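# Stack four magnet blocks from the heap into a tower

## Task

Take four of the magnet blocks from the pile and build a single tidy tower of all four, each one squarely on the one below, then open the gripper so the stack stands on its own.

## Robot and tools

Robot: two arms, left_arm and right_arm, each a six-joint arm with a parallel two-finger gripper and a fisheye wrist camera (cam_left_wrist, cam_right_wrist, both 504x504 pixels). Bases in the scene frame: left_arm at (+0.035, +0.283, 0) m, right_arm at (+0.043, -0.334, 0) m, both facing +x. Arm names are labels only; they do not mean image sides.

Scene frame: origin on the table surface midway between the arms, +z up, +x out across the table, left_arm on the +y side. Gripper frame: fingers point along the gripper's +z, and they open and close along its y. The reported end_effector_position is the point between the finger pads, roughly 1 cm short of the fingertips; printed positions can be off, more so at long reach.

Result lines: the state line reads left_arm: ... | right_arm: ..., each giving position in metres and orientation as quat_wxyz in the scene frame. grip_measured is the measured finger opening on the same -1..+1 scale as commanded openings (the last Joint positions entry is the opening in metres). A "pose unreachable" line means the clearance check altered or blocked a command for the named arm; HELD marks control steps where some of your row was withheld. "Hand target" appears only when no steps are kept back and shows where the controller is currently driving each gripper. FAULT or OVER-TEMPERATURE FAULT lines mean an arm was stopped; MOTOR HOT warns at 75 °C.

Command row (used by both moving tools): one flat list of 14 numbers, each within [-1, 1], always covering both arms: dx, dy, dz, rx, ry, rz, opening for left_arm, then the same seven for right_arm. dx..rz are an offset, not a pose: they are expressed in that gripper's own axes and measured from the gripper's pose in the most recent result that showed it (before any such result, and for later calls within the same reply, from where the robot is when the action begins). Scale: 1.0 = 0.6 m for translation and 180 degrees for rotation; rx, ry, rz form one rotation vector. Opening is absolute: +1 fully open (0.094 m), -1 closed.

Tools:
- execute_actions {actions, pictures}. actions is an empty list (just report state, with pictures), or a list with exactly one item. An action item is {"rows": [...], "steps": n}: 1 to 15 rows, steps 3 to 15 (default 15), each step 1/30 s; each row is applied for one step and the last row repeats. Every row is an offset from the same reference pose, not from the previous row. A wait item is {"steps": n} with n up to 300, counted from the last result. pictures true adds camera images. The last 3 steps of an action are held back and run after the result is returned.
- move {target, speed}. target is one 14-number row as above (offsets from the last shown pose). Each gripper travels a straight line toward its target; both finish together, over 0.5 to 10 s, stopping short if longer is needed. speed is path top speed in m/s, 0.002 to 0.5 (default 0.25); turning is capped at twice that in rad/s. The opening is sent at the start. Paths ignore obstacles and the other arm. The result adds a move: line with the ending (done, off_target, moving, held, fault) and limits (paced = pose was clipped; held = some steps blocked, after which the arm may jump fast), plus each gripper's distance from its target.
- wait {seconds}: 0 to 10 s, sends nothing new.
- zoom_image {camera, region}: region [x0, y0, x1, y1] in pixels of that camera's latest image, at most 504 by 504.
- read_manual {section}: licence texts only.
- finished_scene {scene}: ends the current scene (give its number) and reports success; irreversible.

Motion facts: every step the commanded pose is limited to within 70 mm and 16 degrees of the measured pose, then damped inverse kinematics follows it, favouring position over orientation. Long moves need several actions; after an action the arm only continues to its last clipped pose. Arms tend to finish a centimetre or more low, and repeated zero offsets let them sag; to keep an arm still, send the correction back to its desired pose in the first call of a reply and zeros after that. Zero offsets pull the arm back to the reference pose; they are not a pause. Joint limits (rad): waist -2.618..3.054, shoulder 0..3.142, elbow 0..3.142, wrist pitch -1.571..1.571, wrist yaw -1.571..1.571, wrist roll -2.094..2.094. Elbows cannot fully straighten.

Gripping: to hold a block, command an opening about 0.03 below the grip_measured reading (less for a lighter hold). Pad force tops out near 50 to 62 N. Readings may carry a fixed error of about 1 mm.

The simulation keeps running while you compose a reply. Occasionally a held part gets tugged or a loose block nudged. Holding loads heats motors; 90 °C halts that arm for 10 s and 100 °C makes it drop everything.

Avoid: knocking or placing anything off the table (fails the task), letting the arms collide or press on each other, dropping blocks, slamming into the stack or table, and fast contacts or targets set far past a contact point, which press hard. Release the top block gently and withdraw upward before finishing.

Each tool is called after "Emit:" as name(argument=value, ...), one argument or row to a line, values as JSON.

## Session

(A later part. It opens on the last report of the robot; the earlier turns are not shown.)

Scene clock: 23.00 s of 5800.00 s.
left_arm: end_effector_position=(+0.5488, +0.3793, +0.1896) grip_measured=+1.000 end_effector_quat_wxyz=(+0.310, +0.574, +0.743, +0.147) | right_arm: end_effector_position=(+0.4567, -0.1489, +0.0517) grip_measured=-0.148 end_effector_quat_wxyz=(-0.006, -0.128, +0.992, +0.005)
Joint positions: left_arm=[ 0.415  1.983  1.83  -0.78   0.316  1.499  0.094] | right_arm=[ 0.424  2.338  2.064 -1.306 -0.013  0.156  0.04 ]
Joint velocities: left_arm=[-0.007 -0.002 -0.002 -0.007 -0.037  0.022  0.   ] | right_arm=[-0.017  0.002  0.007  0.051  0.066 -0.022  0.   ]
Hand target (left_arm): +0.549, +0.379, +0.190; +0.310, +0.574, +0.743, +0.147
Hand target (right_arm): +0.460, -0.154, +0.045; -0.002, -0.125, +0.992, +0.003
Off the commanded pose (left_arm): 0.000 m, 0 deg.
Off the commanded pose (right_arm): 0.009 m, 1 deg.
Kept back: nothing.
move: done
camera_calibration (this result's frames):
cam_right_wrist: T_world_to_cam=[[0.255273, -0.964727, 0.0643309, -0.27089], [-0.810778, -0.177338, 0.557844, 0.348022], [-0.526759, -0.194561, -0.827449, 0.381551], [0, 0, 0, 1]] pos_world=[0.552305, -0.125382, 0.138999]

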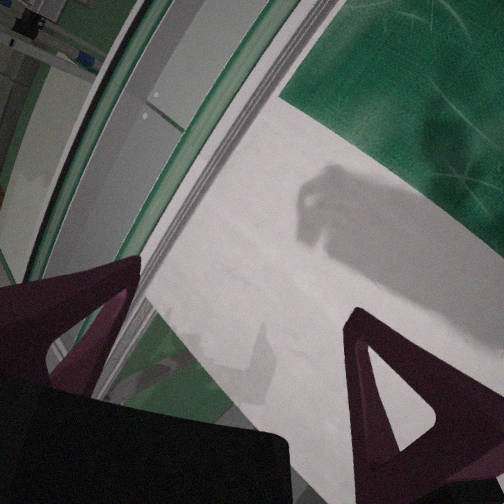

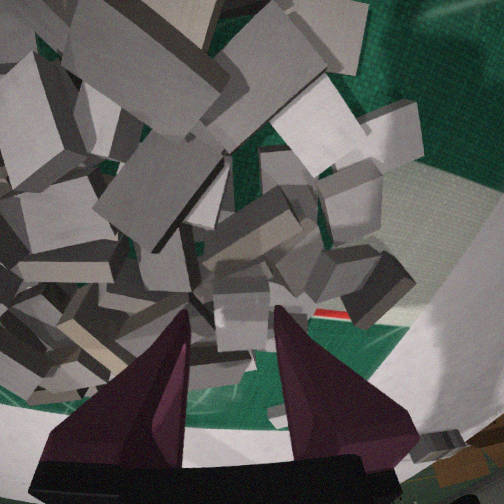

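Emit:
move(
  target=[0,0,0,0,0,0,1, 0,-0.017,0.0,0,0,0,-0.15],
  speed=0.05,
)

Emit:
move(
  target=[0,0,0,0,0,0,1, 0,0,0.016,0,0,0,-0.2],
  speed=0.05,
)

Scene clock: 23.93 s of 5800.00 s.
left_arm: end_effector_position=(+0.5488, +0.3793, +0.1896) grip_measured=+1.000 end_effector_quat_wxyz=(+0.310, +0.574, +0.743, +0.147) | right_arm: end_effector_position=(+0.4570, -0.1503, +0.0518) grip_measured=-0.148 end_effector_quat_wxyz=(-0.008, -0.132, +0.991, +0.010)
Joint positions: left_arm=[ 0.415  1.983  1.83  -0.78   0.316  1.499  0.094] | right_arm=[ 0.417  2.338  2.064 -1.307 -0.023  0.142  0.04 ]
Joint velocities: left_arm=[-0.002 -0.022  0.002  0.022 -0.007 -0.051  0.   ] | right_arm=[-0.007 -0.027 -0.012  0.037  0.022 -0.11  -0.001]
Hand target (left_arm): +0.549, +0.379, +0.190; +0.310, +0.574, +0.743, +0.147
Hand target (right_arm): +0.459, -0.159, +0.052; -0.006, -0.128, +0.992, +0.005
Off the commanded pose (left_arm): 0.000 m, 0 deg.
Off the commanded pose (right_arm): 0.009 m, 1 deg.
Kept back: nothing.
move: done
camera_calibration (this result's frames):
cam_right_wrist: T_world_to_cam=[[0.262457, -0.963444, 0.0537718, -0.274833], [-0.806606, -0.188464, 0.56024, 0.344312], [-0.529626, -0.190412, -0.826583, 0.383373], [0, 0, 0, 1]] pos_world=[0.5529, -0.126897, 0.13877]

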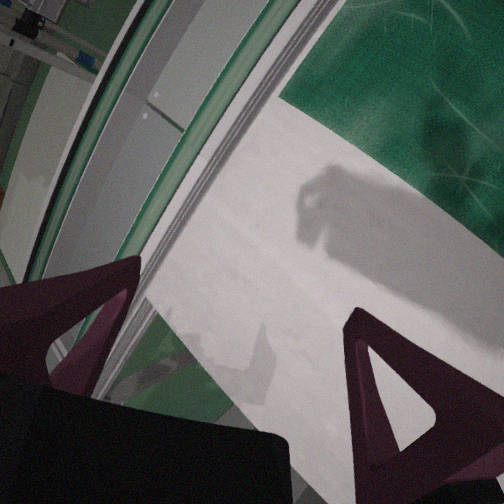

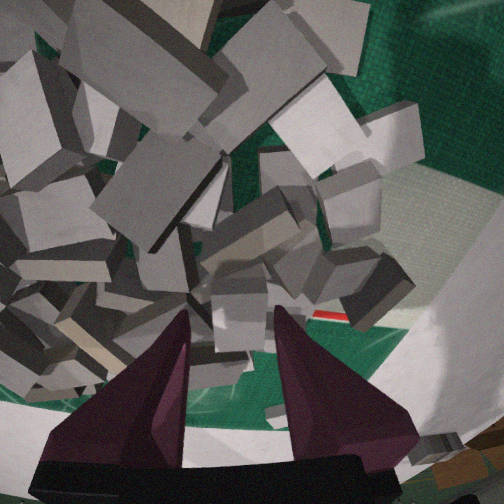

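Scene clock: 24.63 s of 5800.00 s.
left_arm: end_effector_position=(+0.5488, +0.3793, +0.1896) grip_measured=+1.000 end_effector_quat_wxyz=(+0.310, +0.574, +0.743, +0.147) | right_arm: end_effector_position=(+0.4570, -0.1497, +0.0507) grip_measured=-0.198 end_effector_quat_wxyz=(-0.008, -0.132, +0.991, +0.011)
Joint positions: left_arm=[ 0.415  1.983  1.83  -0.78   0.316  1.499  0.094] | right_arm=[ 0.417  2.338  2.06  -1.302 -0.026  0.142  0.038]
Joint velocities: left_arm=[ 0.012 -0.007 -0.022 -0.037  0.007 -0.007  0.   ] | right_arm=[ 0.017 -0.017  0.002  0.037  0.066 -0.037 -0.   ]
Hand target (left_arm): +0.549, +0.379, +0.190; +0.310, +0.574, +0.743, +0.147
Hand target (right_arm): +0.457, -0.150, +0.042; -0.009, -0.132, +0.991, +0.010
Off the commanded pose (left_arm): 0.000 m, 0 deg.
Off the commanded pose (right_arm): 0.009 m, 0 deg.
Kept back: nothing.
move: done
camera_calibration (this result's frames):
cam_right_wrist: T_world_to_cam=[[0.262454, -0.963614, 0.0506476, -0.274084], [-0.806328, -0.190178, 0.56006, 0.344569], [-0.53005, -0.187828, -0.826902, 0.383171], [0, 0, 0, 1]] pos_world=[0.55287, -0.126611, 0.137748]

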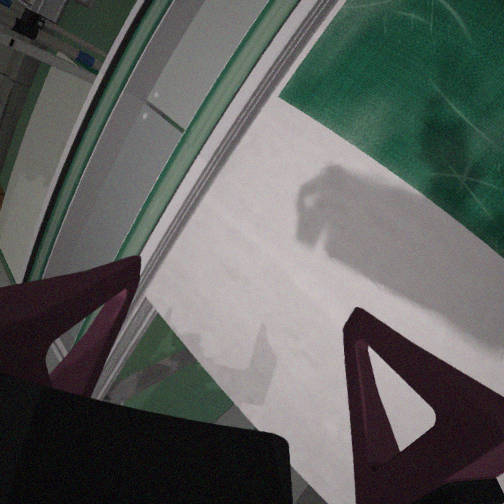

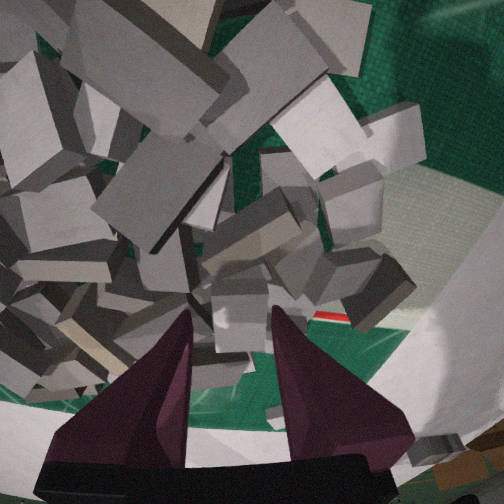

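Probably resting on a neighbour; try closing.

Emit:
move(
  target=[0,0,0,0,0,0,1, 0,0,0,0,0,0,-0.53],
)

Emit:
move(
  target=[0,0,0,0,0,0,1, 0,0,-0.07,0,0,0,-0.53],
  speed=0.1,
)

Scene clock: 25.57 s of 5800.00 s.
left_arm: end_effector_position=(+0.5488, +0.3793, +0.1896) grip_measured=+1.000 end_effector_quat_wxyz=(+0.310, +0.574, +0.743, +0.147) | right_arm: end_effector_position=(+0.4573, -0.1508, +0.0507) grip_measured=-0.528 end_effector_quat_wxyz=(-0.008, -0.132, +0.991, +0.009)
Joint positions: left_arm=[ 0.415  1.983  1.83  -0.78   0.316  1.499  0.094] | right_arm=[ 0.416  2.338  2.06  -1.303 -0.021  0.142  0.022]
Joint velocities: left_arm=[-0.007 -0.017 -0.002 -0.037  0.007 -0.051  0.   ] | right_arm=[-0.002 -0.012  0.002  0.007 -0.022  0.022 -0.001]
Hand target (left_arm): +0.549, +0.379, +0.190; +0.310, +0.574, +0.743, +0.147
Hand target (right_arm): +0.457, -0.150, +0.051; -0.008, -0.132, +0.991, +0.011
Off the commanded pose (left_arm): 0.000 m, 0 deg.
Off the commanded pose (right_arm): 0.001 m, 0 deg.
Kept back: nothing.
move: done
camera_calibration (this result's frames):
cam_right_wrist: T_world_to_cam=[[0.262049, -0.963451, 0.0556041, -0.275182], [-0.807292, -0.187276, 0.559649, 0.345555], [-0.528782, -0.191544, -0.826862, 0.381999], [0, 0, 0, 1]] pos_world=[0.553069, -0.12724, 0.137772]

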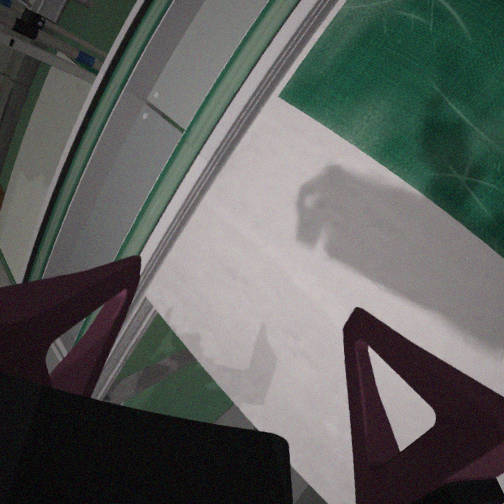

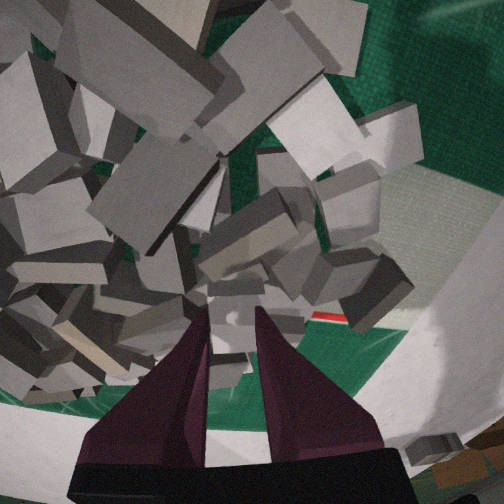

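Scene clock: 26.67 s of 5800.00 s.
left_arm: end_effector_position=(+0.5488, +0.3793, +0.1896) grip_measured=+1.000 end_effector_quat_wxyz=(+0.310, +0.574, +0.743, +0.147) | right_arm: end_effector_position=(+0.4524, -0.1529, +0.0863) grip_measured=-0.528 end_effector_quat_wxyz=(-0.019, -0.132, +0.991, +0.006)
Joint positions: left_arm=[ 0.415  1.983  1.83  -0.78   0.316  1.499  0.094] | right_arm=[ 0.416  2.347  2.216 -1.473 -0.021  0.142  0.022]
Joint velocities: left_arm=[-0.002 -0.012 -0.012 -0.081 -0.051  0.125  0.   ] | right_arm=[-0.002  0.007 -0.002  0.037  0.007  0.022 -0.   ]
Hand target (left_arm): +0.549, +0.379, +0.190; +0.310, +0.574, +0.743, +0.147
Hand target (right_arm): +0.457, -0.151, +0.093; -0.008, -0.132, +0.991, +0.009
Off the commanded pose (left_arm): 0.000 m, 0 deg.
Off the commanded pose (right_arm): 0.009 m, 1 deg.
Kept back: nothing.
move: done
camera_calibration (this result's frames):
cam_right_wrist: T_world_to_cam=[[0.263255, -0.96291, 0.0591698, -0.278747], [-0.795414, -0.181938, 0.578113, 0.31513], [-0.545906, -0.199255, -0.813809, 0.413872], [0, 0, 0, 1]] pos_world=[0.549976, -0.128609, 0.171125]

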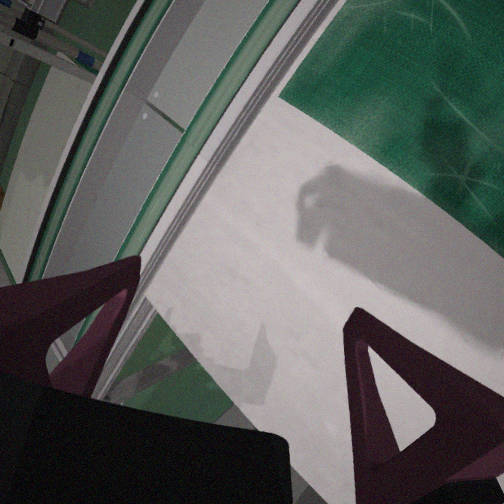

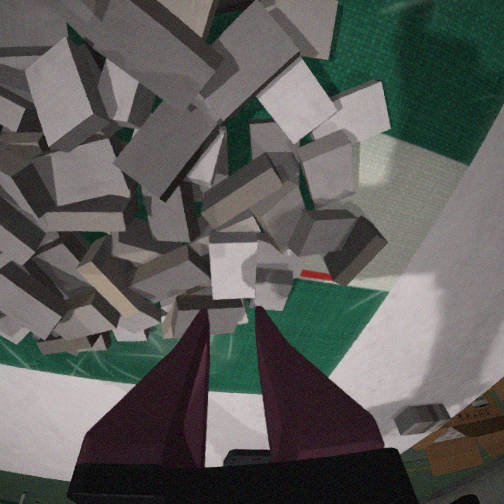

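Emit:
move(
  target=[0,0,0,0,0,0,1, -0.01,0,0.073,0.004,-0.012,0,-0.2],
  speed=0.12,
)

Emit:
move(
  target=[0,0,0,0,0,0,1, 0,0,0,0,0,0,-0.53],
)

Scene clock: 28.07 s of 5800.00 s.
left_arm: end_effector_position=(+0.5488, +0.3793, +0.1896) grip_measured=+1.000 end_effector_quat_wxyz=(+0.310, +0.574, +0.743, +0.147) | right_arm: end_effector_position=(+0.4535, -0.1560, +0.0408) grip_measured=-0.202 end_effector_quat_wxyz=(-0.013, -0.132, +0.991, -0.002)
Joint positions: left_arm=[ 0.415  1.983  1.83  -0.78   0.316  1.499  0.094] | right_arm=[ 0.416  2.334  2.013 -1.277 -0.003  0.142  0.037]
Joint velocities: left_arm=[-0.002 -0.002 -0.032  0.081 -0.037 -0.095  0.   ] | right_arm=[-0.002 -0.022  0.017 -0.007 -0.022 -0.11   0.   ]
Hand target (left_arm): +0.549, +0.379, +0.190; +0.310, +0.574, +0.743, +0.147
Hand target (right_arm): +0.457, -0.152, +0.042; +0.000, -0.132, +0.991, +0.002
Off the commanded pose (left_arm): 0.000 m, 0 deg.
Off the commanded pose (right_arm): 0.006 m, 2 deg.
Kept back: nothing.
move: done
camera_calibration (this result's frames):
cam_right_wrist: T_world_to_cam=[[0.262887, -0.961801, 0.0763545, -0.279662], [-0.802889, -0.174193, 0.57011, 0.346733], [-0.535032, -0.211179, -0.818012, 0.370195], [0, 0, 0, 1]] pos_world=[0.549974, -0.130404, 0.126501]

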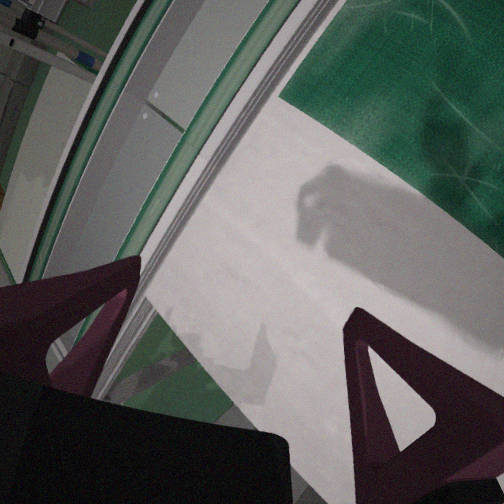

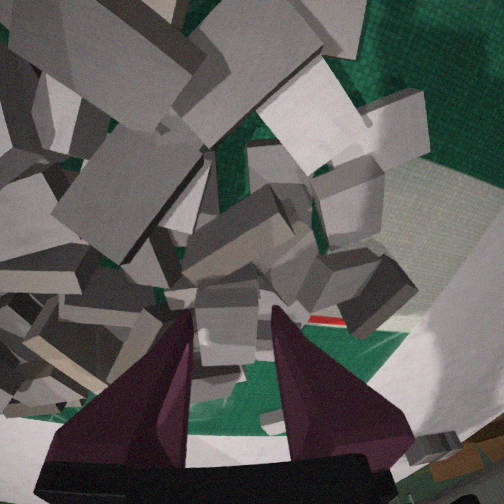

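Scene clock: 28.57 s of 5800.00 s.
left_arm: end_effector_position=(+0.5488, +0.3793, +0.1896) grip_measured=+1.000 end_effector_quat_wxyz=(+0.310, +0.574, +0.743, +0.147) | right_arm: end_effector_position=(+0.4534, -0.1560, +0.0408) grip_measured=-0.476 end_effector_quat_wxyz=(-0.013, -0.132, +0.991, -0.002)
Joint positions: left_arm=[ 0.415  1.983  1.83  -0.78   0.316  1.499  0.094] | right_arm=[ 0.416  2.334  2.013 -1.277 -0.003  0.142  0.025]
Joint velocities: left_arm=[ 0.007 -0.002 -0.022  0.037 -0.022 -0.022  0.   ] | right_arm=[-0.007 -0.007  0.002  0.022  0.022 -0.022  0.   ]
Hand target (left_arm): +0.549, +0.379, +0.190; +0.310, +0.574, +0.743, +0.147
Hand target (right_arm): +0.454, -0.156, +0.041; -0.013, -0.132, +0.991, -0.002
Off the commanded pose (left_arm): 0.000 m, 0 deg.
Off the commanded pose (right_arm): 0.000 m, 0 deg.
Kept back: nothing.
move: done
camera_calibration (this result's frames):
cam_right_wrist: T_world_to_cam=[[0.262916, -0.961818, 0.0760308, -0.279611], [-0.802605, -0.174299, 0.570478, 0.346484], [-0.535444, -0.21101, -0.817786, 0.370345], [0, 0, 0, 1]] pos_world=[0.549903, -0.130397, 0.126461]

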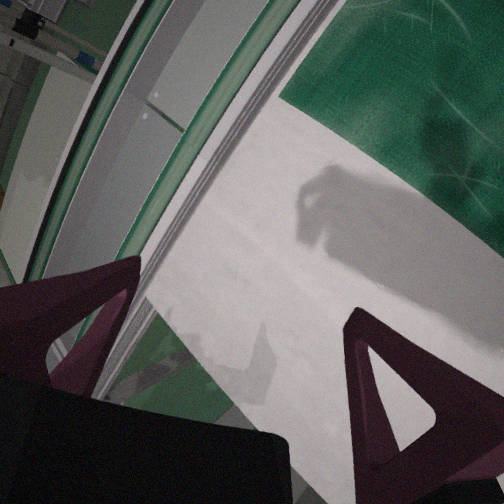

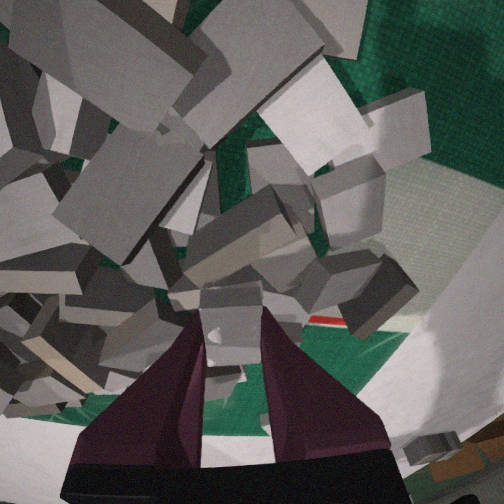

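Emit:
move(
  target=[0,0,0,0,0,0,1, 0,0,-0.09,0,0,0,-0.53],
  speed=0.1,
)

Scene clock: 30.00 s of 5800.00 s.
left_arm: end_effector_position=(+0.5488, +0.3793, +0.1896) grip_measured=+1.000 end_effector_quat_wxyz=(+0.310, +0.574, +0.743, +0.147) | right_arm: end_effector_position=(+0.4493, -0.1577, +0.0855) grip_measured=-0.476 end_effector_quat_wxyz=(-0.027, -0.132, +0.991, -0.006)
Joint positions: left_arm=[ 0.415  1.983  1.83  -0.78   0.316  1.499  0.094] | right_arm=[ 0.416  2.351  2.22  -1.495 -0.003  0.142  0.025]
Joint velocities: left_arm=[-0.022  0.002  0.017 -0.081  0.139 -0.007  0.   ] | right_arm=[-0.017  0.002  0.002  0.037 -0.051 -0.066 -0.   ]
Hand target (left_arm): +0.549, +0.379, +0.190; +0.310, +0.574, +0.743, +0.147
Hand target (right_arm): +0.454, -0.155, +0.095; -0.013, -0.132, +0.991, -0.002
Off the commanded pose (left_arm): 0.000 m, 0 deg.
Off the commanded pose (right_arm): 0.011 m, 2 deg.
Kept back: nothing.
move: off_target (right_arm)
camera_calibration (this result's frames):
cam_right_wrist: T_world_to_cam=[[0.264966, -0.960937, 0.0799625, -0.284745], [-0.787311, -0.16772, 0.593306, 0.3096], [-0.556718, -0.220161, -0.800996, 0.411038], [0, 0, 0, 1]] pos_world=[0.548032, -0.131202, 0.168321]

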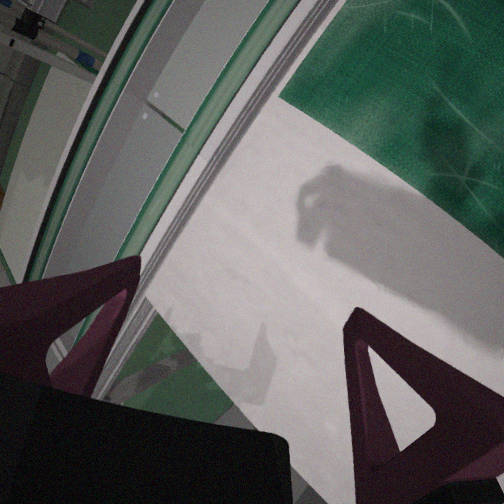

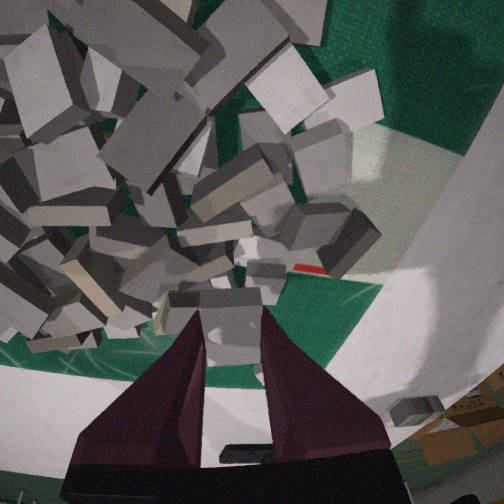

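Emit:
move(
  target=[0,0,0,0,0,0,1, 0.265,-0.075,0.048,-0.012,-0.014,0.384,-0.53],
  speed=0.35,
)

Scene clock: 32.60 s of 5800.00 s.
left_arm: end_effector_position=(+0.5488, +0.3793, +0.1896) grip_measured=+1.000 end_effector_quat_wxyz=(+0.310, +0.574, +0.743, +0.147) | right_arm: end_effector_position=(+0.3041, -0.2386, +0.0581) grip_measured=-0.477 end_effector_quat_wxyz=(-0.012, +0.446, +0.895, -0.004)
Joint positions: left_arm=[ 0.415  1.983  1.83  -0.78   0.316  1.499  0.094] | right_arm=[ 0.35   1.657  1.114 -1.051 -0.012  1.264  0.025]
Joint velocities: left_arm=[-0.007 -0.002 -0.002  0.051 -0.037  0.051  0.   ] | right_arm=[ 0.002 -0.017 -0.002  0.007  0.007  0.037 -0.   ]
Hand target (left_arm): +0.549, +0.379, +0.190; +0.310, +0.574, +0.743, +0.147
Hand target (right_arm): +0.305, -0.243, +0.062; -0.001, +0.454, +0.891, +0.000
Off the commanded pose (left_arm): 0.000 m, 0 deg.
Off the commanded pose (right_arm): 0.009 m, 2 deg.
Kept back: nothing.
move: done
camera_calibration (this result's frames):
cam_right_wrist: T_world_to_cam=[[-0.793598, -0.601251, 0.0932735, 0.0851697], [-0.456227, 0.689456, 0.56259, 0.303551], [-0.402565, 0.403916, -0.821458, 0.393646], [0, 0, 0, 1]] pos_world=[0.364547, -0.317077, 0.144645]

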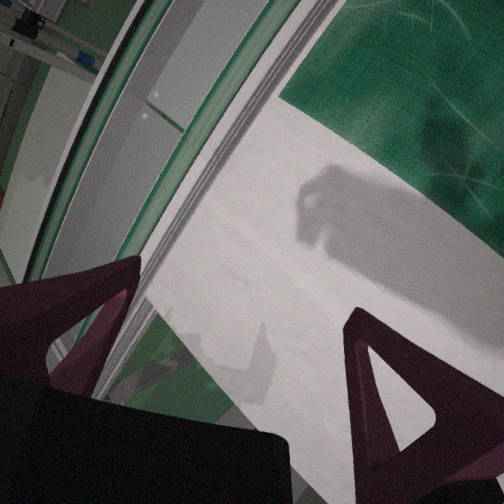

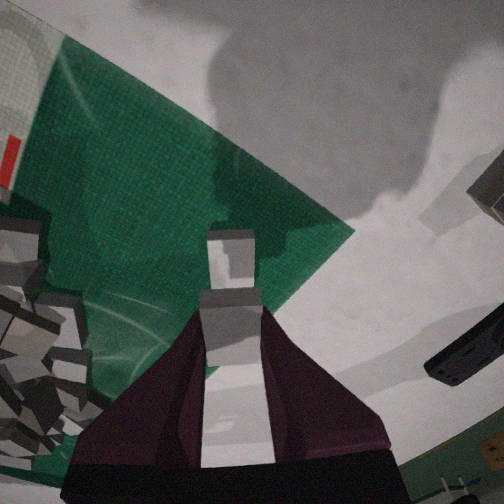

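Emit:
move(
  target=[0,0,0,0,0,0,1, -0.013,0,0.036,-0.006,-0.006,0.008,-0.53],
  speed=0.1,
)

Emit:
zoom_image(
  camera="cam_right_wrist",
  region=[160, 230, 310, 380],
)

Scene clock: 33.77 s of 5800.00 s.
left_arm: end_effector_position=(+0.5488, +0.3793, +0.1896) grip_measured=+1.000 end_effector_quat_wxyz=(+0.310, +0.574, +0.743, +0.147) | right_arm: end_effector_position=(+0.3082, -0.2395, +0.0396) grip_measured=-0.477 end_effector_quat_wxyz=(-0.002, +0.450, +0.893, +0.006)
Joint positions: left_arm=[ 0.415  1.983  1.83  -0.78   0.316  1.499  0.094] | right_arm=[ 0.342  1.668  1.048 -0.946 -0.012  1.266  0.025]
Joint velocities: left_arm=[-0.007 -0.002 -0.007  0.037 -0.022 -0.037  0.   ] | right_arm=[ 0.002  0.002 -0.022 -0.007  0.037 -0.007 -0.   ]
Hand target (left_arm): +0.549, +0.379, +0.190; +0.310, +0.574, +0.743, +0.147
Hand target (right_arm): +0.309, -0.245, +0.037; +0.001, +0.457, +0.890, +0.000
Off the commanded pose (left_arm): 0.000 m, 0 deg.
Off the commanded pose (right_arm): 0.006 m, 1 deg.
Kept back: nothing.
move: done
camera_calibration (this result's frames):
cam_right_wrist: T_world_to_cam=[[-0.801678, -0.594088, 0.0661203, 0.0949116], [-0.464503, 0.688764, 0.556634, 0.31909], [-0.376231, 0.415528, -0.828122, 0.375449], [0, 0, 0, 1]] pos_world=[0.365562, -0.319401, 0.127025]

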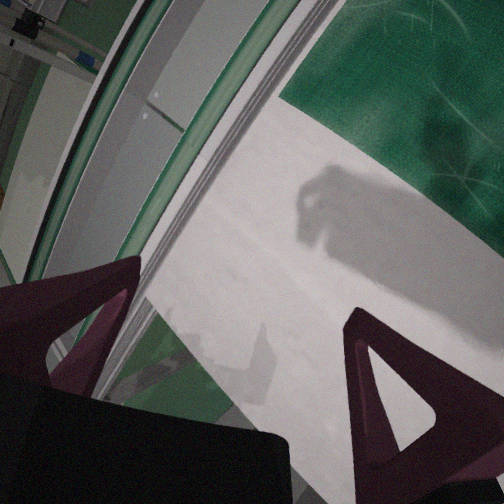

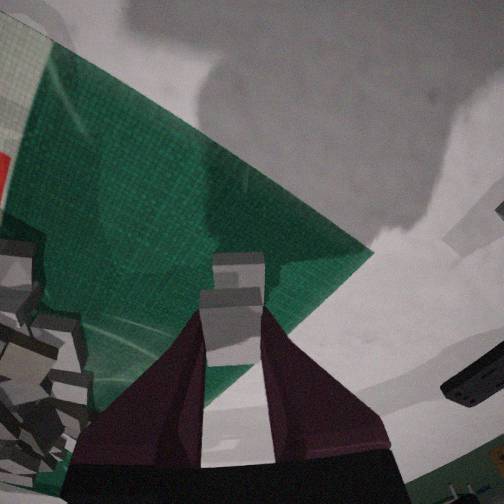

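Region (160, 230, 310, 380) of cam_right_wrist's 504x504 image, scaled by 3.360, with more detail than that image has.

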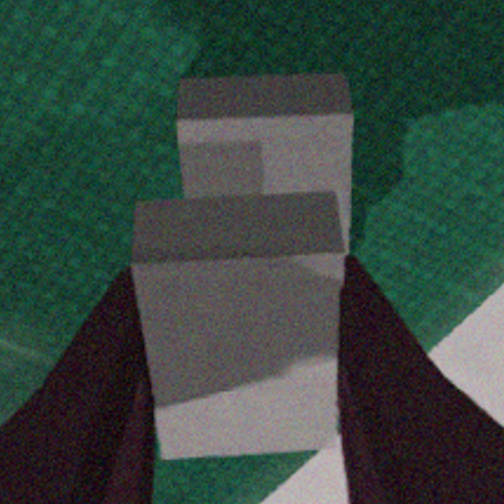

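Emit:
move(
  target=[0,0,0,0,0,0,1, -0.012,-0.0125,0.008,0,0,0,-0.53],
  speed=0.1,
)

Emit:
zoom_image(
  camera="cam_right_wrist",
  region=[160, 230, 310, 380],
)

Scene clock: 34.70 s of 5800.00 s.
left_arm: end_effector_position=(+0.5488, +0.3793, +0.1896) grip_measured=+1.000 end_effector_quat_wxyz=(+0.310, +0.574, +0.743, +0.147) | right_arm: end_effector_position=(+0.3058, -0.2467, +0.0342) grip_measured=-0.477 end_effector_quat_wxyz=(-0.006, +0.450, +0.893, +0.003)
Joint positions: left_arm=[ 0.415  1.983  1.83  -0.78   0.316  1.499  0.094] | right_arm=[ 0.319  1.668  1.025 -0.932 -0.013  1.241  0.025]
Joint velocities: left_arm=[ 0.002  0.007 -0.027  0.037 -0.081 -0.051  0.   ] | right_arm=[ 0.007  0.027  0.002 -0.007 -0.022 -0.022  0.   ]
Hand target (left_arm): +0.549, +0.379, +0.190; +0.310, +0.574, +0.743, +0.147
Hand target (right_arm): +0.306, -0.250, +0.035; -0.002, +0.450, +0.893, +0.006
Off the commanded pose (left_arm): 0.000 m, 0 deg.
Off the commanded pose (right_arm): 0.003 m, 1 deg.
Kept back: nothing.
move: done
camera_calibration (this result's frames):
cam_right_wrist: T_world_to_cam=[[-0.800103, -0.595172, 0.074873, 0.0879451], [-0.460265, 0.689151, 0.559667, 0.324625], [-0.384697, 0.41333, -0.825329, 0.374972], [0, 0, 0, 1]] pos_world=[0.364029, -0.32636, 0.121209]

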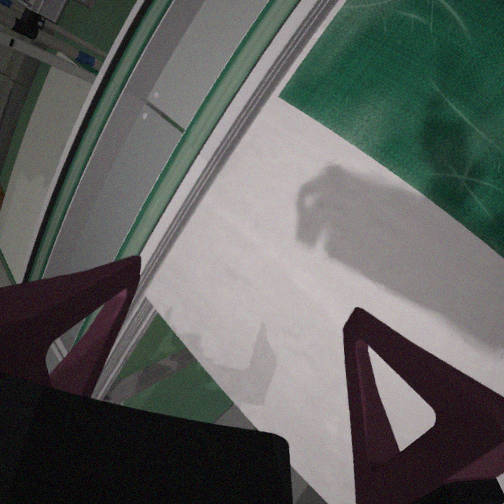

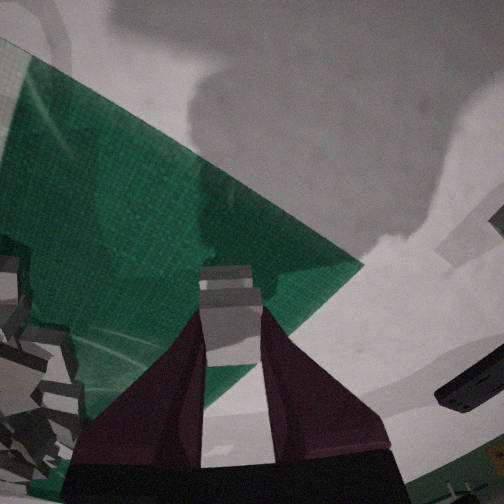

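Region (160, 230, 310, 380) of cam_right_wrist's 504x504 image, scaled by 3.360, with more detail than that image has.

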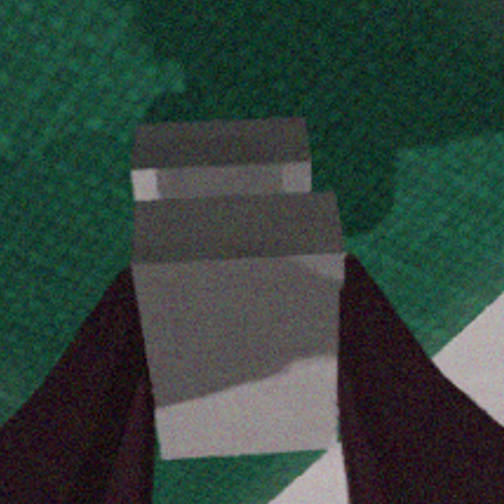

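Emit:
move(
  target=[0,0,0,0,0,0,1, 0.002,0.005,0.014,-0.002,-0.004,0,-0.53],
  speed=0.04,
)

Emit:
zoom_image(
  camera="cam_right_wrist",
  region=[160, 230, 310, 380],
)

Scene clock: 35.70 s of 5800.00 s.
left_arm: end_effector_position=(+0.5488, +0.3793, +0.1896) grip_measured=+1.000 end_effector_quat_wxyz=(+0.310, +0.574, +0.743, +0.147) | right_arm: end_effector_position=(+0.3140, -0.2441, +0.0343) grip_measured=-0.477 end_effector_quat_wxyz=(+0.006, +0.452, +0.892, +0.016)
Joint positions: left_arm=[ 0.415  1.983  1.83  -0.78   0.316  1.499  0.094] | right_arm=[ 0.319  1.668  1.025 -0.898 -0.013  1.248  0.025]
Joint velocities: left_arm=[-0.002 -0.017  0.022 -0.066  0.007  0.051  0.   ] | right_arm=[ 0.007 -0.017 -0.007  0.007  0.066  0.095  0.   ]
Hand target (left_arm): +0.549, +0.379, +0.190; +0.310, +0.574, +0.743, +0.147
Hand target (right_arm): +0.307, -0.244, +0.026; +0.001, +0.449, +0.893, +0.003
Off the commanded pose (left_arm): 0.000 m, 0 deg.
Off the commanded pose (right_arm): 0.011 m, 2 deg.
Kept back: nothing.
move: off_target (right_arm)
camera_calibration (this result's frames):
cam_right_wrist: T_world_to_cam=[[-0.805651, -0.590892, 0.0421099, 0.0999866], [-0.474387, 0.68611, 0.551552, 0.33051], [-0.3548, 0.424382, -0.833077, 0.370716], [0, 0, 0, 1]] pos_world=[0.368874, -0.32501, 0.12233]

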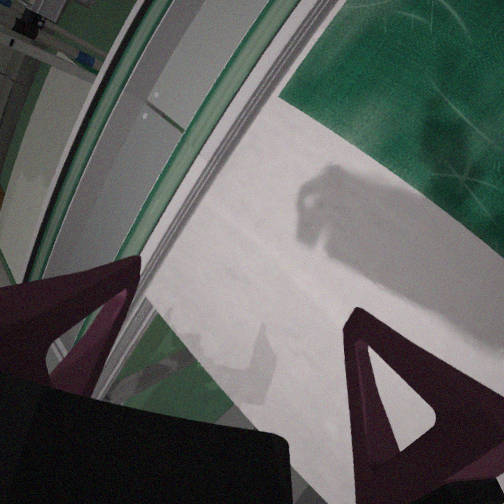

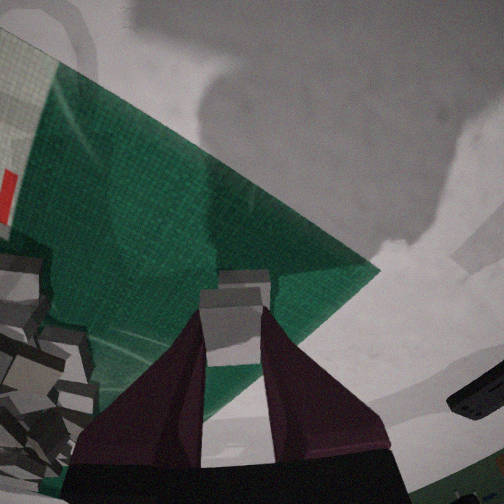

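Region (160, 230, 310, 380) of cam_right_wrist's 504x504 image, scaled by 3.360, with more detail than that image has.

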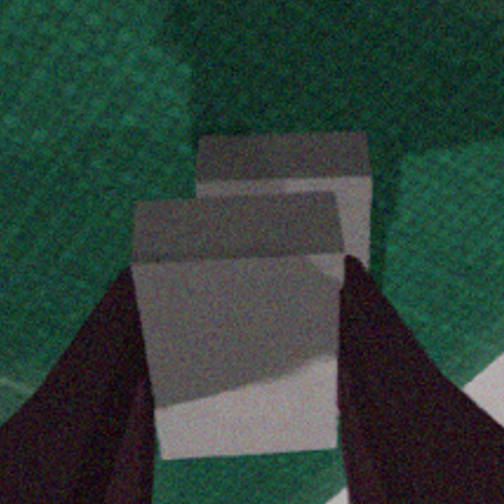

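Emit:
execute_actions(
  actions=[
    {"rows":[[0,0,0,0,0,0,1,0.002,-0.004,0.003,0.003,0,0,-0.53],[0,0,0,0,0,0,1,0.003,-0.008,0.006,0.006,0,0,-0.53],[0,0,0,0,0,0,1,0.004,-0.012,0.009,0.008,0,0,-0.53],[0,0,0,0,0,0,1,0.004,-0.012,0.012,0.008,0,0,-0.53],[0,0,0,0,0,0,1,0.004,-0.012,0.015,0.008,0,0,-0.53],[0,0,0,0,0,0,1,0.004,-0.012,0.018,0.008,0,0,-0.53],[0,0,0,0,0,0,1,0.004,-0.012,0.021,0.008,0,0,-0.53]],"steps":15},
  ],
  pictures=true,
)

Emit:
zoom_image(
  camera="cam_right_wrist",
  region=[160, 230, 310, 380],
)

Scene clock: 36.43 s of 5800.00 s.
left_arm: end_effector_position=(+0.5488, +0.3793, +0.1896) grip_measured=+1.000 end_effector_quat_wxyz=(+0.310, +0.574, +0.743, +0.147) | right_arm: end_effector_position=(+0.3070, -0.2463, +0.0243) grip_measured=-0.477 end_effector_quat_wxyz=(-0.003, +0.452, +0.892, +0.006)
Joint positions: left_arm=[ 0.415  1.983  1.83  -0.78   0.316  1.499  0.094] | right_arm=[ 0.319  1.681  0.997 -0.883 -0.013  1.248  0.025]
Joint velocities: left_arm=[-0.017 -0.007 -0.022  0.051  0.022  0.051  0.   ] | right_arm=[-0.007  0.017 -0.012 -0.037 -0.037 -0.066 -0.001]
Steps of this call (steps 1 to 10: nothing new was sent; steps 11 to 22: the first 12 steps of this action). Readings (end_effector_position):
11: left_arm (+0.5488, +0.3793, +0.1896) | right_arm (+0.3143, -0.2440, +0.0343)
12: left_arm (+0.5488, +0.3793, +0.1896) | right_arm (+0.3143, -0.2440, +0.0343)
14: left_arm (+0.5488, +0.3793, +0.1896) | right_arm (+0.3140, -0.2441, +0.0339)
18: left_arm (+0.5488, +0.3793, +0.1896) | right_arm (+0.3098, -0.2454, +0.0287)
22: the state above
camera_calibration (this result's frames):
cam_right_wrist: T_world_to_cam=[[-0.804483, -0.59014, 0.0673887, 0.0926732], [-0.460009, 0.690789, 0.557855, 0.330853], [-0.375764, 0.417785, -0.827198, 0.36548], [0, 0, 0, 1]] pos_world=[0.364084, -0.326552, 0.111512]

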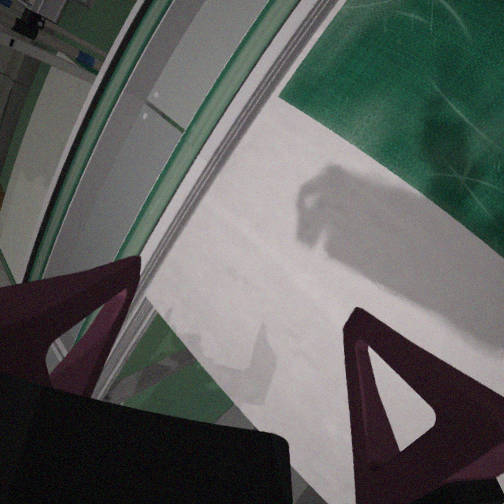

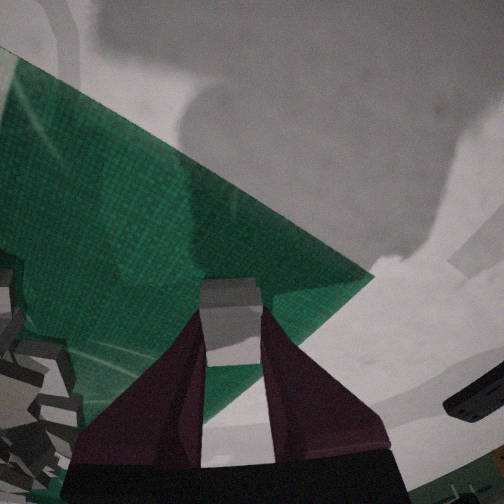

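Region (160, 230, 310, 380) of cam_right_wrist's 504x504 image, scaled by 3.360, with more detail than that image has.

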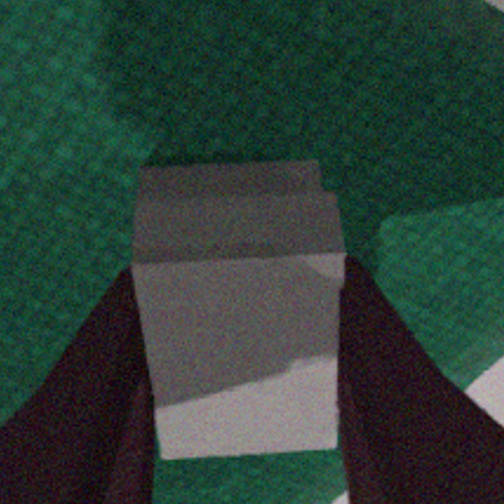

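Emit:
move(
  target=[0,0,0,0,0,0,1, 0,0,0,0,0,0,-0.1],
)

Emit:
move(
  target=[0,0,0,0,0,0,1, 0,0,-0.1,0,0,0,-0.1],
)

Emit:
zoom_image(
  camera="cam_right_wrist",
  region=[160, 180, 310, 330],
)

Emit:
move(
  target=[0,0,0,0,0,0,1, 0.0,0.2,-0.07,0,0,0,0.2],
)

Emit:
zoom_image(
  camera="cam_right_wrist",
  region=[0, 20, 300, 320],
)

Scene clock: 37.37 s of 5800.00 s.
left_arm: end_effector_position=(+0.5488, +0.3793, +0.1896) grip_measured=+1.000 end_effector_quat_wxyz=(+0.310, +0.574, +0.743, +0.147) | right_arm: end_effector_position=(+0.3084, -0.2459, +0.0241) grip_measured=-0.102 end_effector_quat_wxyz=(-0.001, +0.452, +0.892, +0.008)
Joint positions: left_arm=[ 0.415  1.983  1.83  -0.78   0.316  1.499  0.094] | right_arm=[ 0.319  1.682  0.997 -0.877 -0.013  1.248  0.042]
Joint velocities: left_arm=[-0.002 -0.007 -0.012  0.022 -0.007 -0.007  0.   ] | right_arm=[ 0.002 -0.007 -0.012  0.022  0.022 -0.066  0.001]
Hand target (left_arm): +0.549, +0.379, +0.190; +0.310, +0.574, +0.743, +0.147
Hand target (right_arm): +0.307, -0.246, +0.024; -0.003, +0.452, +0.892, +0.006
Off your previous action's commanded pose (left_arm): 0.000 m, 0 deg at its last step (step 3 of this call).
Off your previous action's commanded pose (right_arm): 0.003 m, 0 deg at its last step (step 3 of this call).
Off the commanded pose (left_arm): 0.000 m, 0 deg.
Off the commanded pose (right_arm): 0.001 m, 0 deg.
Kept back: nothing.
move: done
camera_calibration (this result's frames):
cam_right_wrist: T_world_to_cam=[[-0.804813, -0.590246, 0.0623365, 0.0942503], [-0.462844, 0.689884, 0.556628, 0.331969], [-0.371552, 0.41913, -0.82842, 0.364719], [0, 0, 0, 1]] pos_world=[0.365016, -0.326254, 0.111482]

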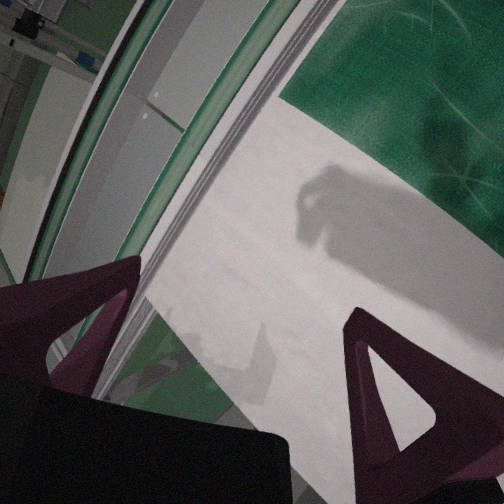

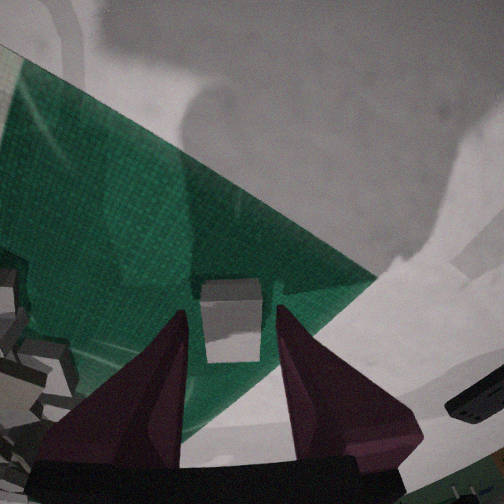

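Scene clock: 38.40 s of 5800.00 s.
left_arm: end_effector_position=(+0.5488, +0.3793, +0.1896) grip_measured=+1.000 end_effector_quat_wxyz=(+0.310, +0.574, +0.743, +0.147) | right_arm: end_effector_position=(+0.3027, -0.2476, +0.0744) grip_measured=-0.102 end_effector_quat_wxyz=(-0.011, +0.452, +0.892, -0.001)
Joint positions: left_arm=[ 0.415  1.983  1.83  -0.78   0.316  1.499  0.094] | right_arm=[ 0.319  1.617  1.139 -1.108 -0.014  1.248  0.042]
Joint velocities: left_arm=[-0.007 -0.007 -0.007 -0.051 -0.051 -0.095  0.   ] | right_arm=[-0.002 -0.007  0.002 -0.007  0.007 -0.022 -0.   ]
Hand target (left_arm): +0.549, +0.379, +0.190; +0.310, +0.574, +0.743, +0.147
Hand target (right_arm): +0.307, -0.246, +0.084; -0.001, +0.452, +0.892, +0.008
Off the commanded pose (left_arm): 0.000 m, 0 deg.
Off the commanded pose (right_arm): 0.011 m, 1 deg.
Kept back: nothing.
move: off_target (right_arm)
camera_calibration (this result's frames):
cam_right_wrist: T_world_to_cam=[[-0.80302, -0.58973, 0.0858941, 0.083383], [-0.449286, 0.693764, 0.56288, 0.29886], [-0.391538, 0.413413, -0.822063, 0.409174], [0, 0, 0, 1]] pos_world=[0.361439, -0.327323, 0.160982]

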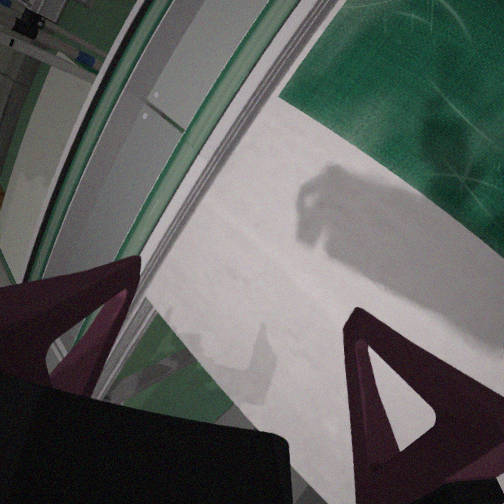

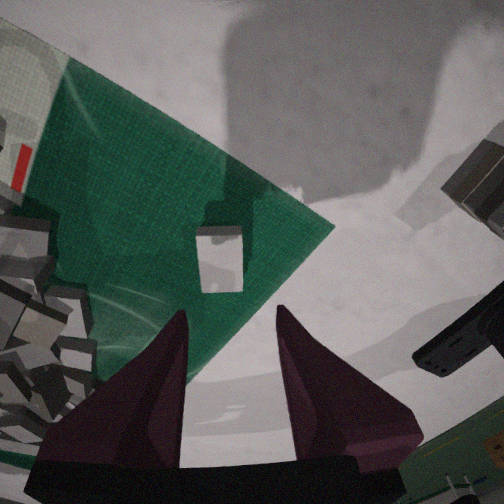

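Region (160, 180, 310, 330) of cam_right_wrist's 504x504 image, scaled by 3.360, with more detail than that image has.

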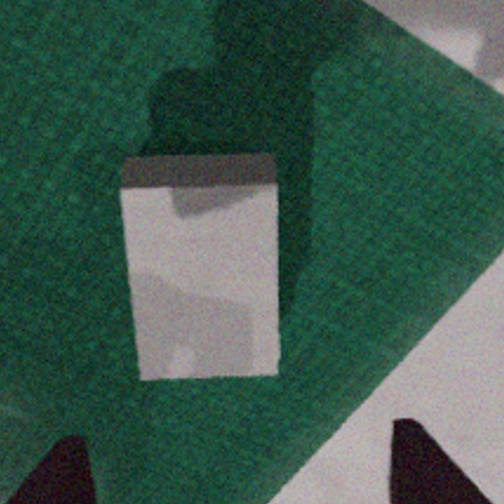

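Scene clock: 39.63 s of 5800.00 s.
left_arm: end_effector_position=(+0.5488, +0.3793, +0.1896) grip_measured=+1.000 end_effector_quat_wxyz=(+0.310, +0.574, +0.743, +0.147) | right_arm: end_effector_position=(+0.3981, -0.1814, +0.1115) grip_measured=+0.198 end_effector_quat_wxyz=(-0.015, +0.453, +0.892, -0.005)
Joint positions: left_arm=[ 0.415  1.983  1.83  -0.78   0.316  1.499  0.094] | right_arm=[ 0.406  2.045  1.831 -1.382 -0.016  1.336  0.056]
Joint velocities: left_arm=[ 0.002  0.002 -0.002 -0.022 -0.022 -0.007  0.   ] | right_arm=[-0.012  0.002  0.007 -0.095  0.037  0.051  0.   ]
Hand target (left_arm): +0.549, +0.379, +0.190; +0.310, +0.574, +0.743, +0.147
Hand target (right_arm): +0.401, -0.178, +0.117; -0.011, +0.453, +0.892, -0.001
Off the commanded pose (left_arm): 0.000 m, 0 deg.
Off the commanded pose (right_arm): 0.006 m, 1 deg.
Kept back: nothing.
move: done
camera_calibration (this result's frames):
cam_right_wrist: T_world_to_cam=[[-0.802253, -0.589052, 0.0969918, 0.194423], [-0.442855, 0.696173, 0.564999, 0.272599], [-0.400337, 0.410319, -0.819371, 0.452326], [0, 0, 0, 1]] pos_world=[0.457781, -0.260848, 0.197748]

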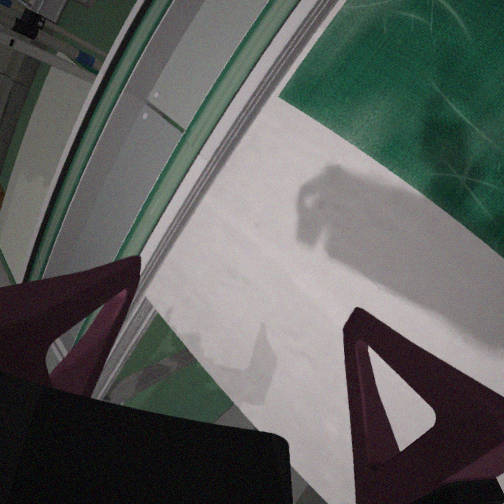

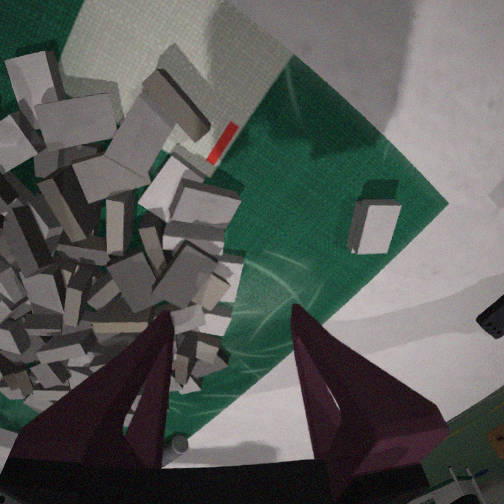

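Region (0, 20, 300, 320) of cam_right_wrist's 504x504 image, scaled by 1.680, with more detail than that image has.

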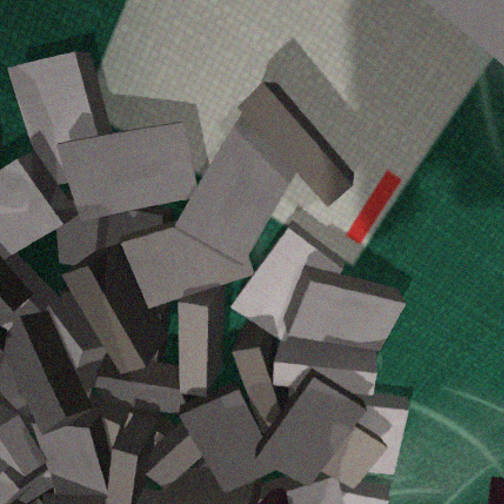

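Emit:
zoom_image(
  camera="cam_right_wrist",
  region=[320, 170, 430, 280],
)

Region (320, 170, 430, 280) of cam_right_wrist's 504x504 image, scaled by 4.582, with more detail than that image has.

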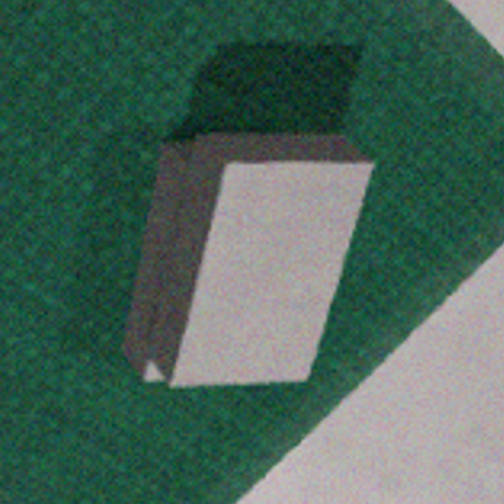

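Emit:
move(
  target=[0,0,0,0,0,0,1, -0.039,0.03,0.058,-0.001,-0.011,-0.41,-0.15],
  speed=0.4,
)

Emit:
zoom_image(
  camera="cam_right_wrist",
  region=[130, 150, 350, 370],
)

Scene clock: 42.23 s of 5800.00 s.
left_arm: end_effector_position=(+0.5488, +0.3793, +0.1896) grip_measured=+1.000 end_effector_quat_wxyz=(+0.310, +0.574, +0.743, +0.147) | right_arm: end_effector_position=(+0.4233, -0.1840, +0.0799) grip_measured=-0.148 end_effector_quat_wxyz=(-0.001, -0.174, +0.985, +0.004)
Joint positions: left_arm=[ 0.415  1.983  1.83  -0.78   0.316  1.499  0.094] | right_arm=[ 0.38   2.117  1.813 -1.269 -0.008  0.019  0.04 ]
Joint velocities: left_arm=[-0.002  0.002 -0.002 -0.11   0.007 -0.007  0.   ] | right_arm=[-0.007 -0.007 -0.002  0.066  0.051 -0.007  0.   ]
Hand target (left_arm): +0.549, +0.379, +0.190; +0.310, +0.574, +0.743, +0.147
Hand target (right_arm): +0.426, -0.190, +0.076; +0.000, -0.174, +0.985, -0.001
Off the commanded pose (left_arm): 0.000 m, 0 deg.
Off the commanded pose (right_arm): 0.007 m, 1 deg.
Kept back: nothing.
move: done
camera_calibration (this result's frames):
cam_right_wrist: T_world_to_cam=[[0.343169, -0.936886, 0.0669245, -0.330283], [-0.796515, -0.25251, 0.549366, 0.27978], [-0.497794, -0.241832, -0.832898, 0.359885], [0, 0, 0, 1]] pos_world=[0.51534, -0.151759, 0.168149]

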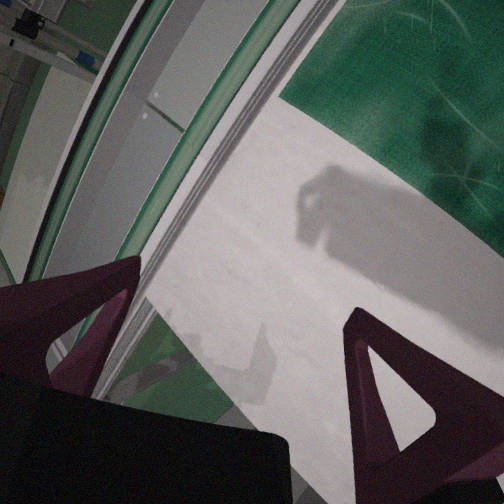

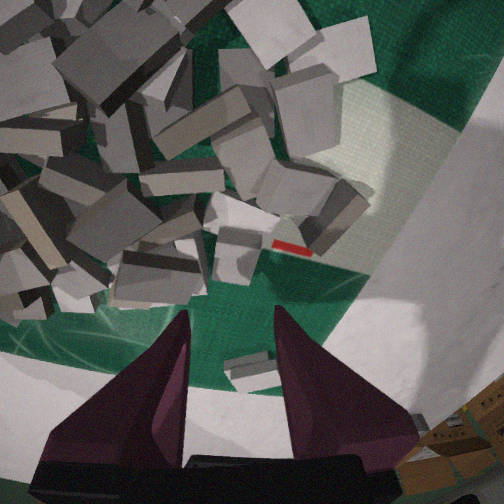

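Region (130, 150, 350, 370) of cam_right_wrist's 504x504 image, scaled by 2.291, with more detail than that image has.

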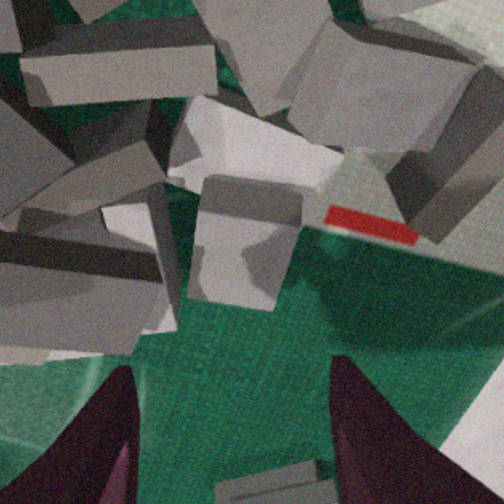

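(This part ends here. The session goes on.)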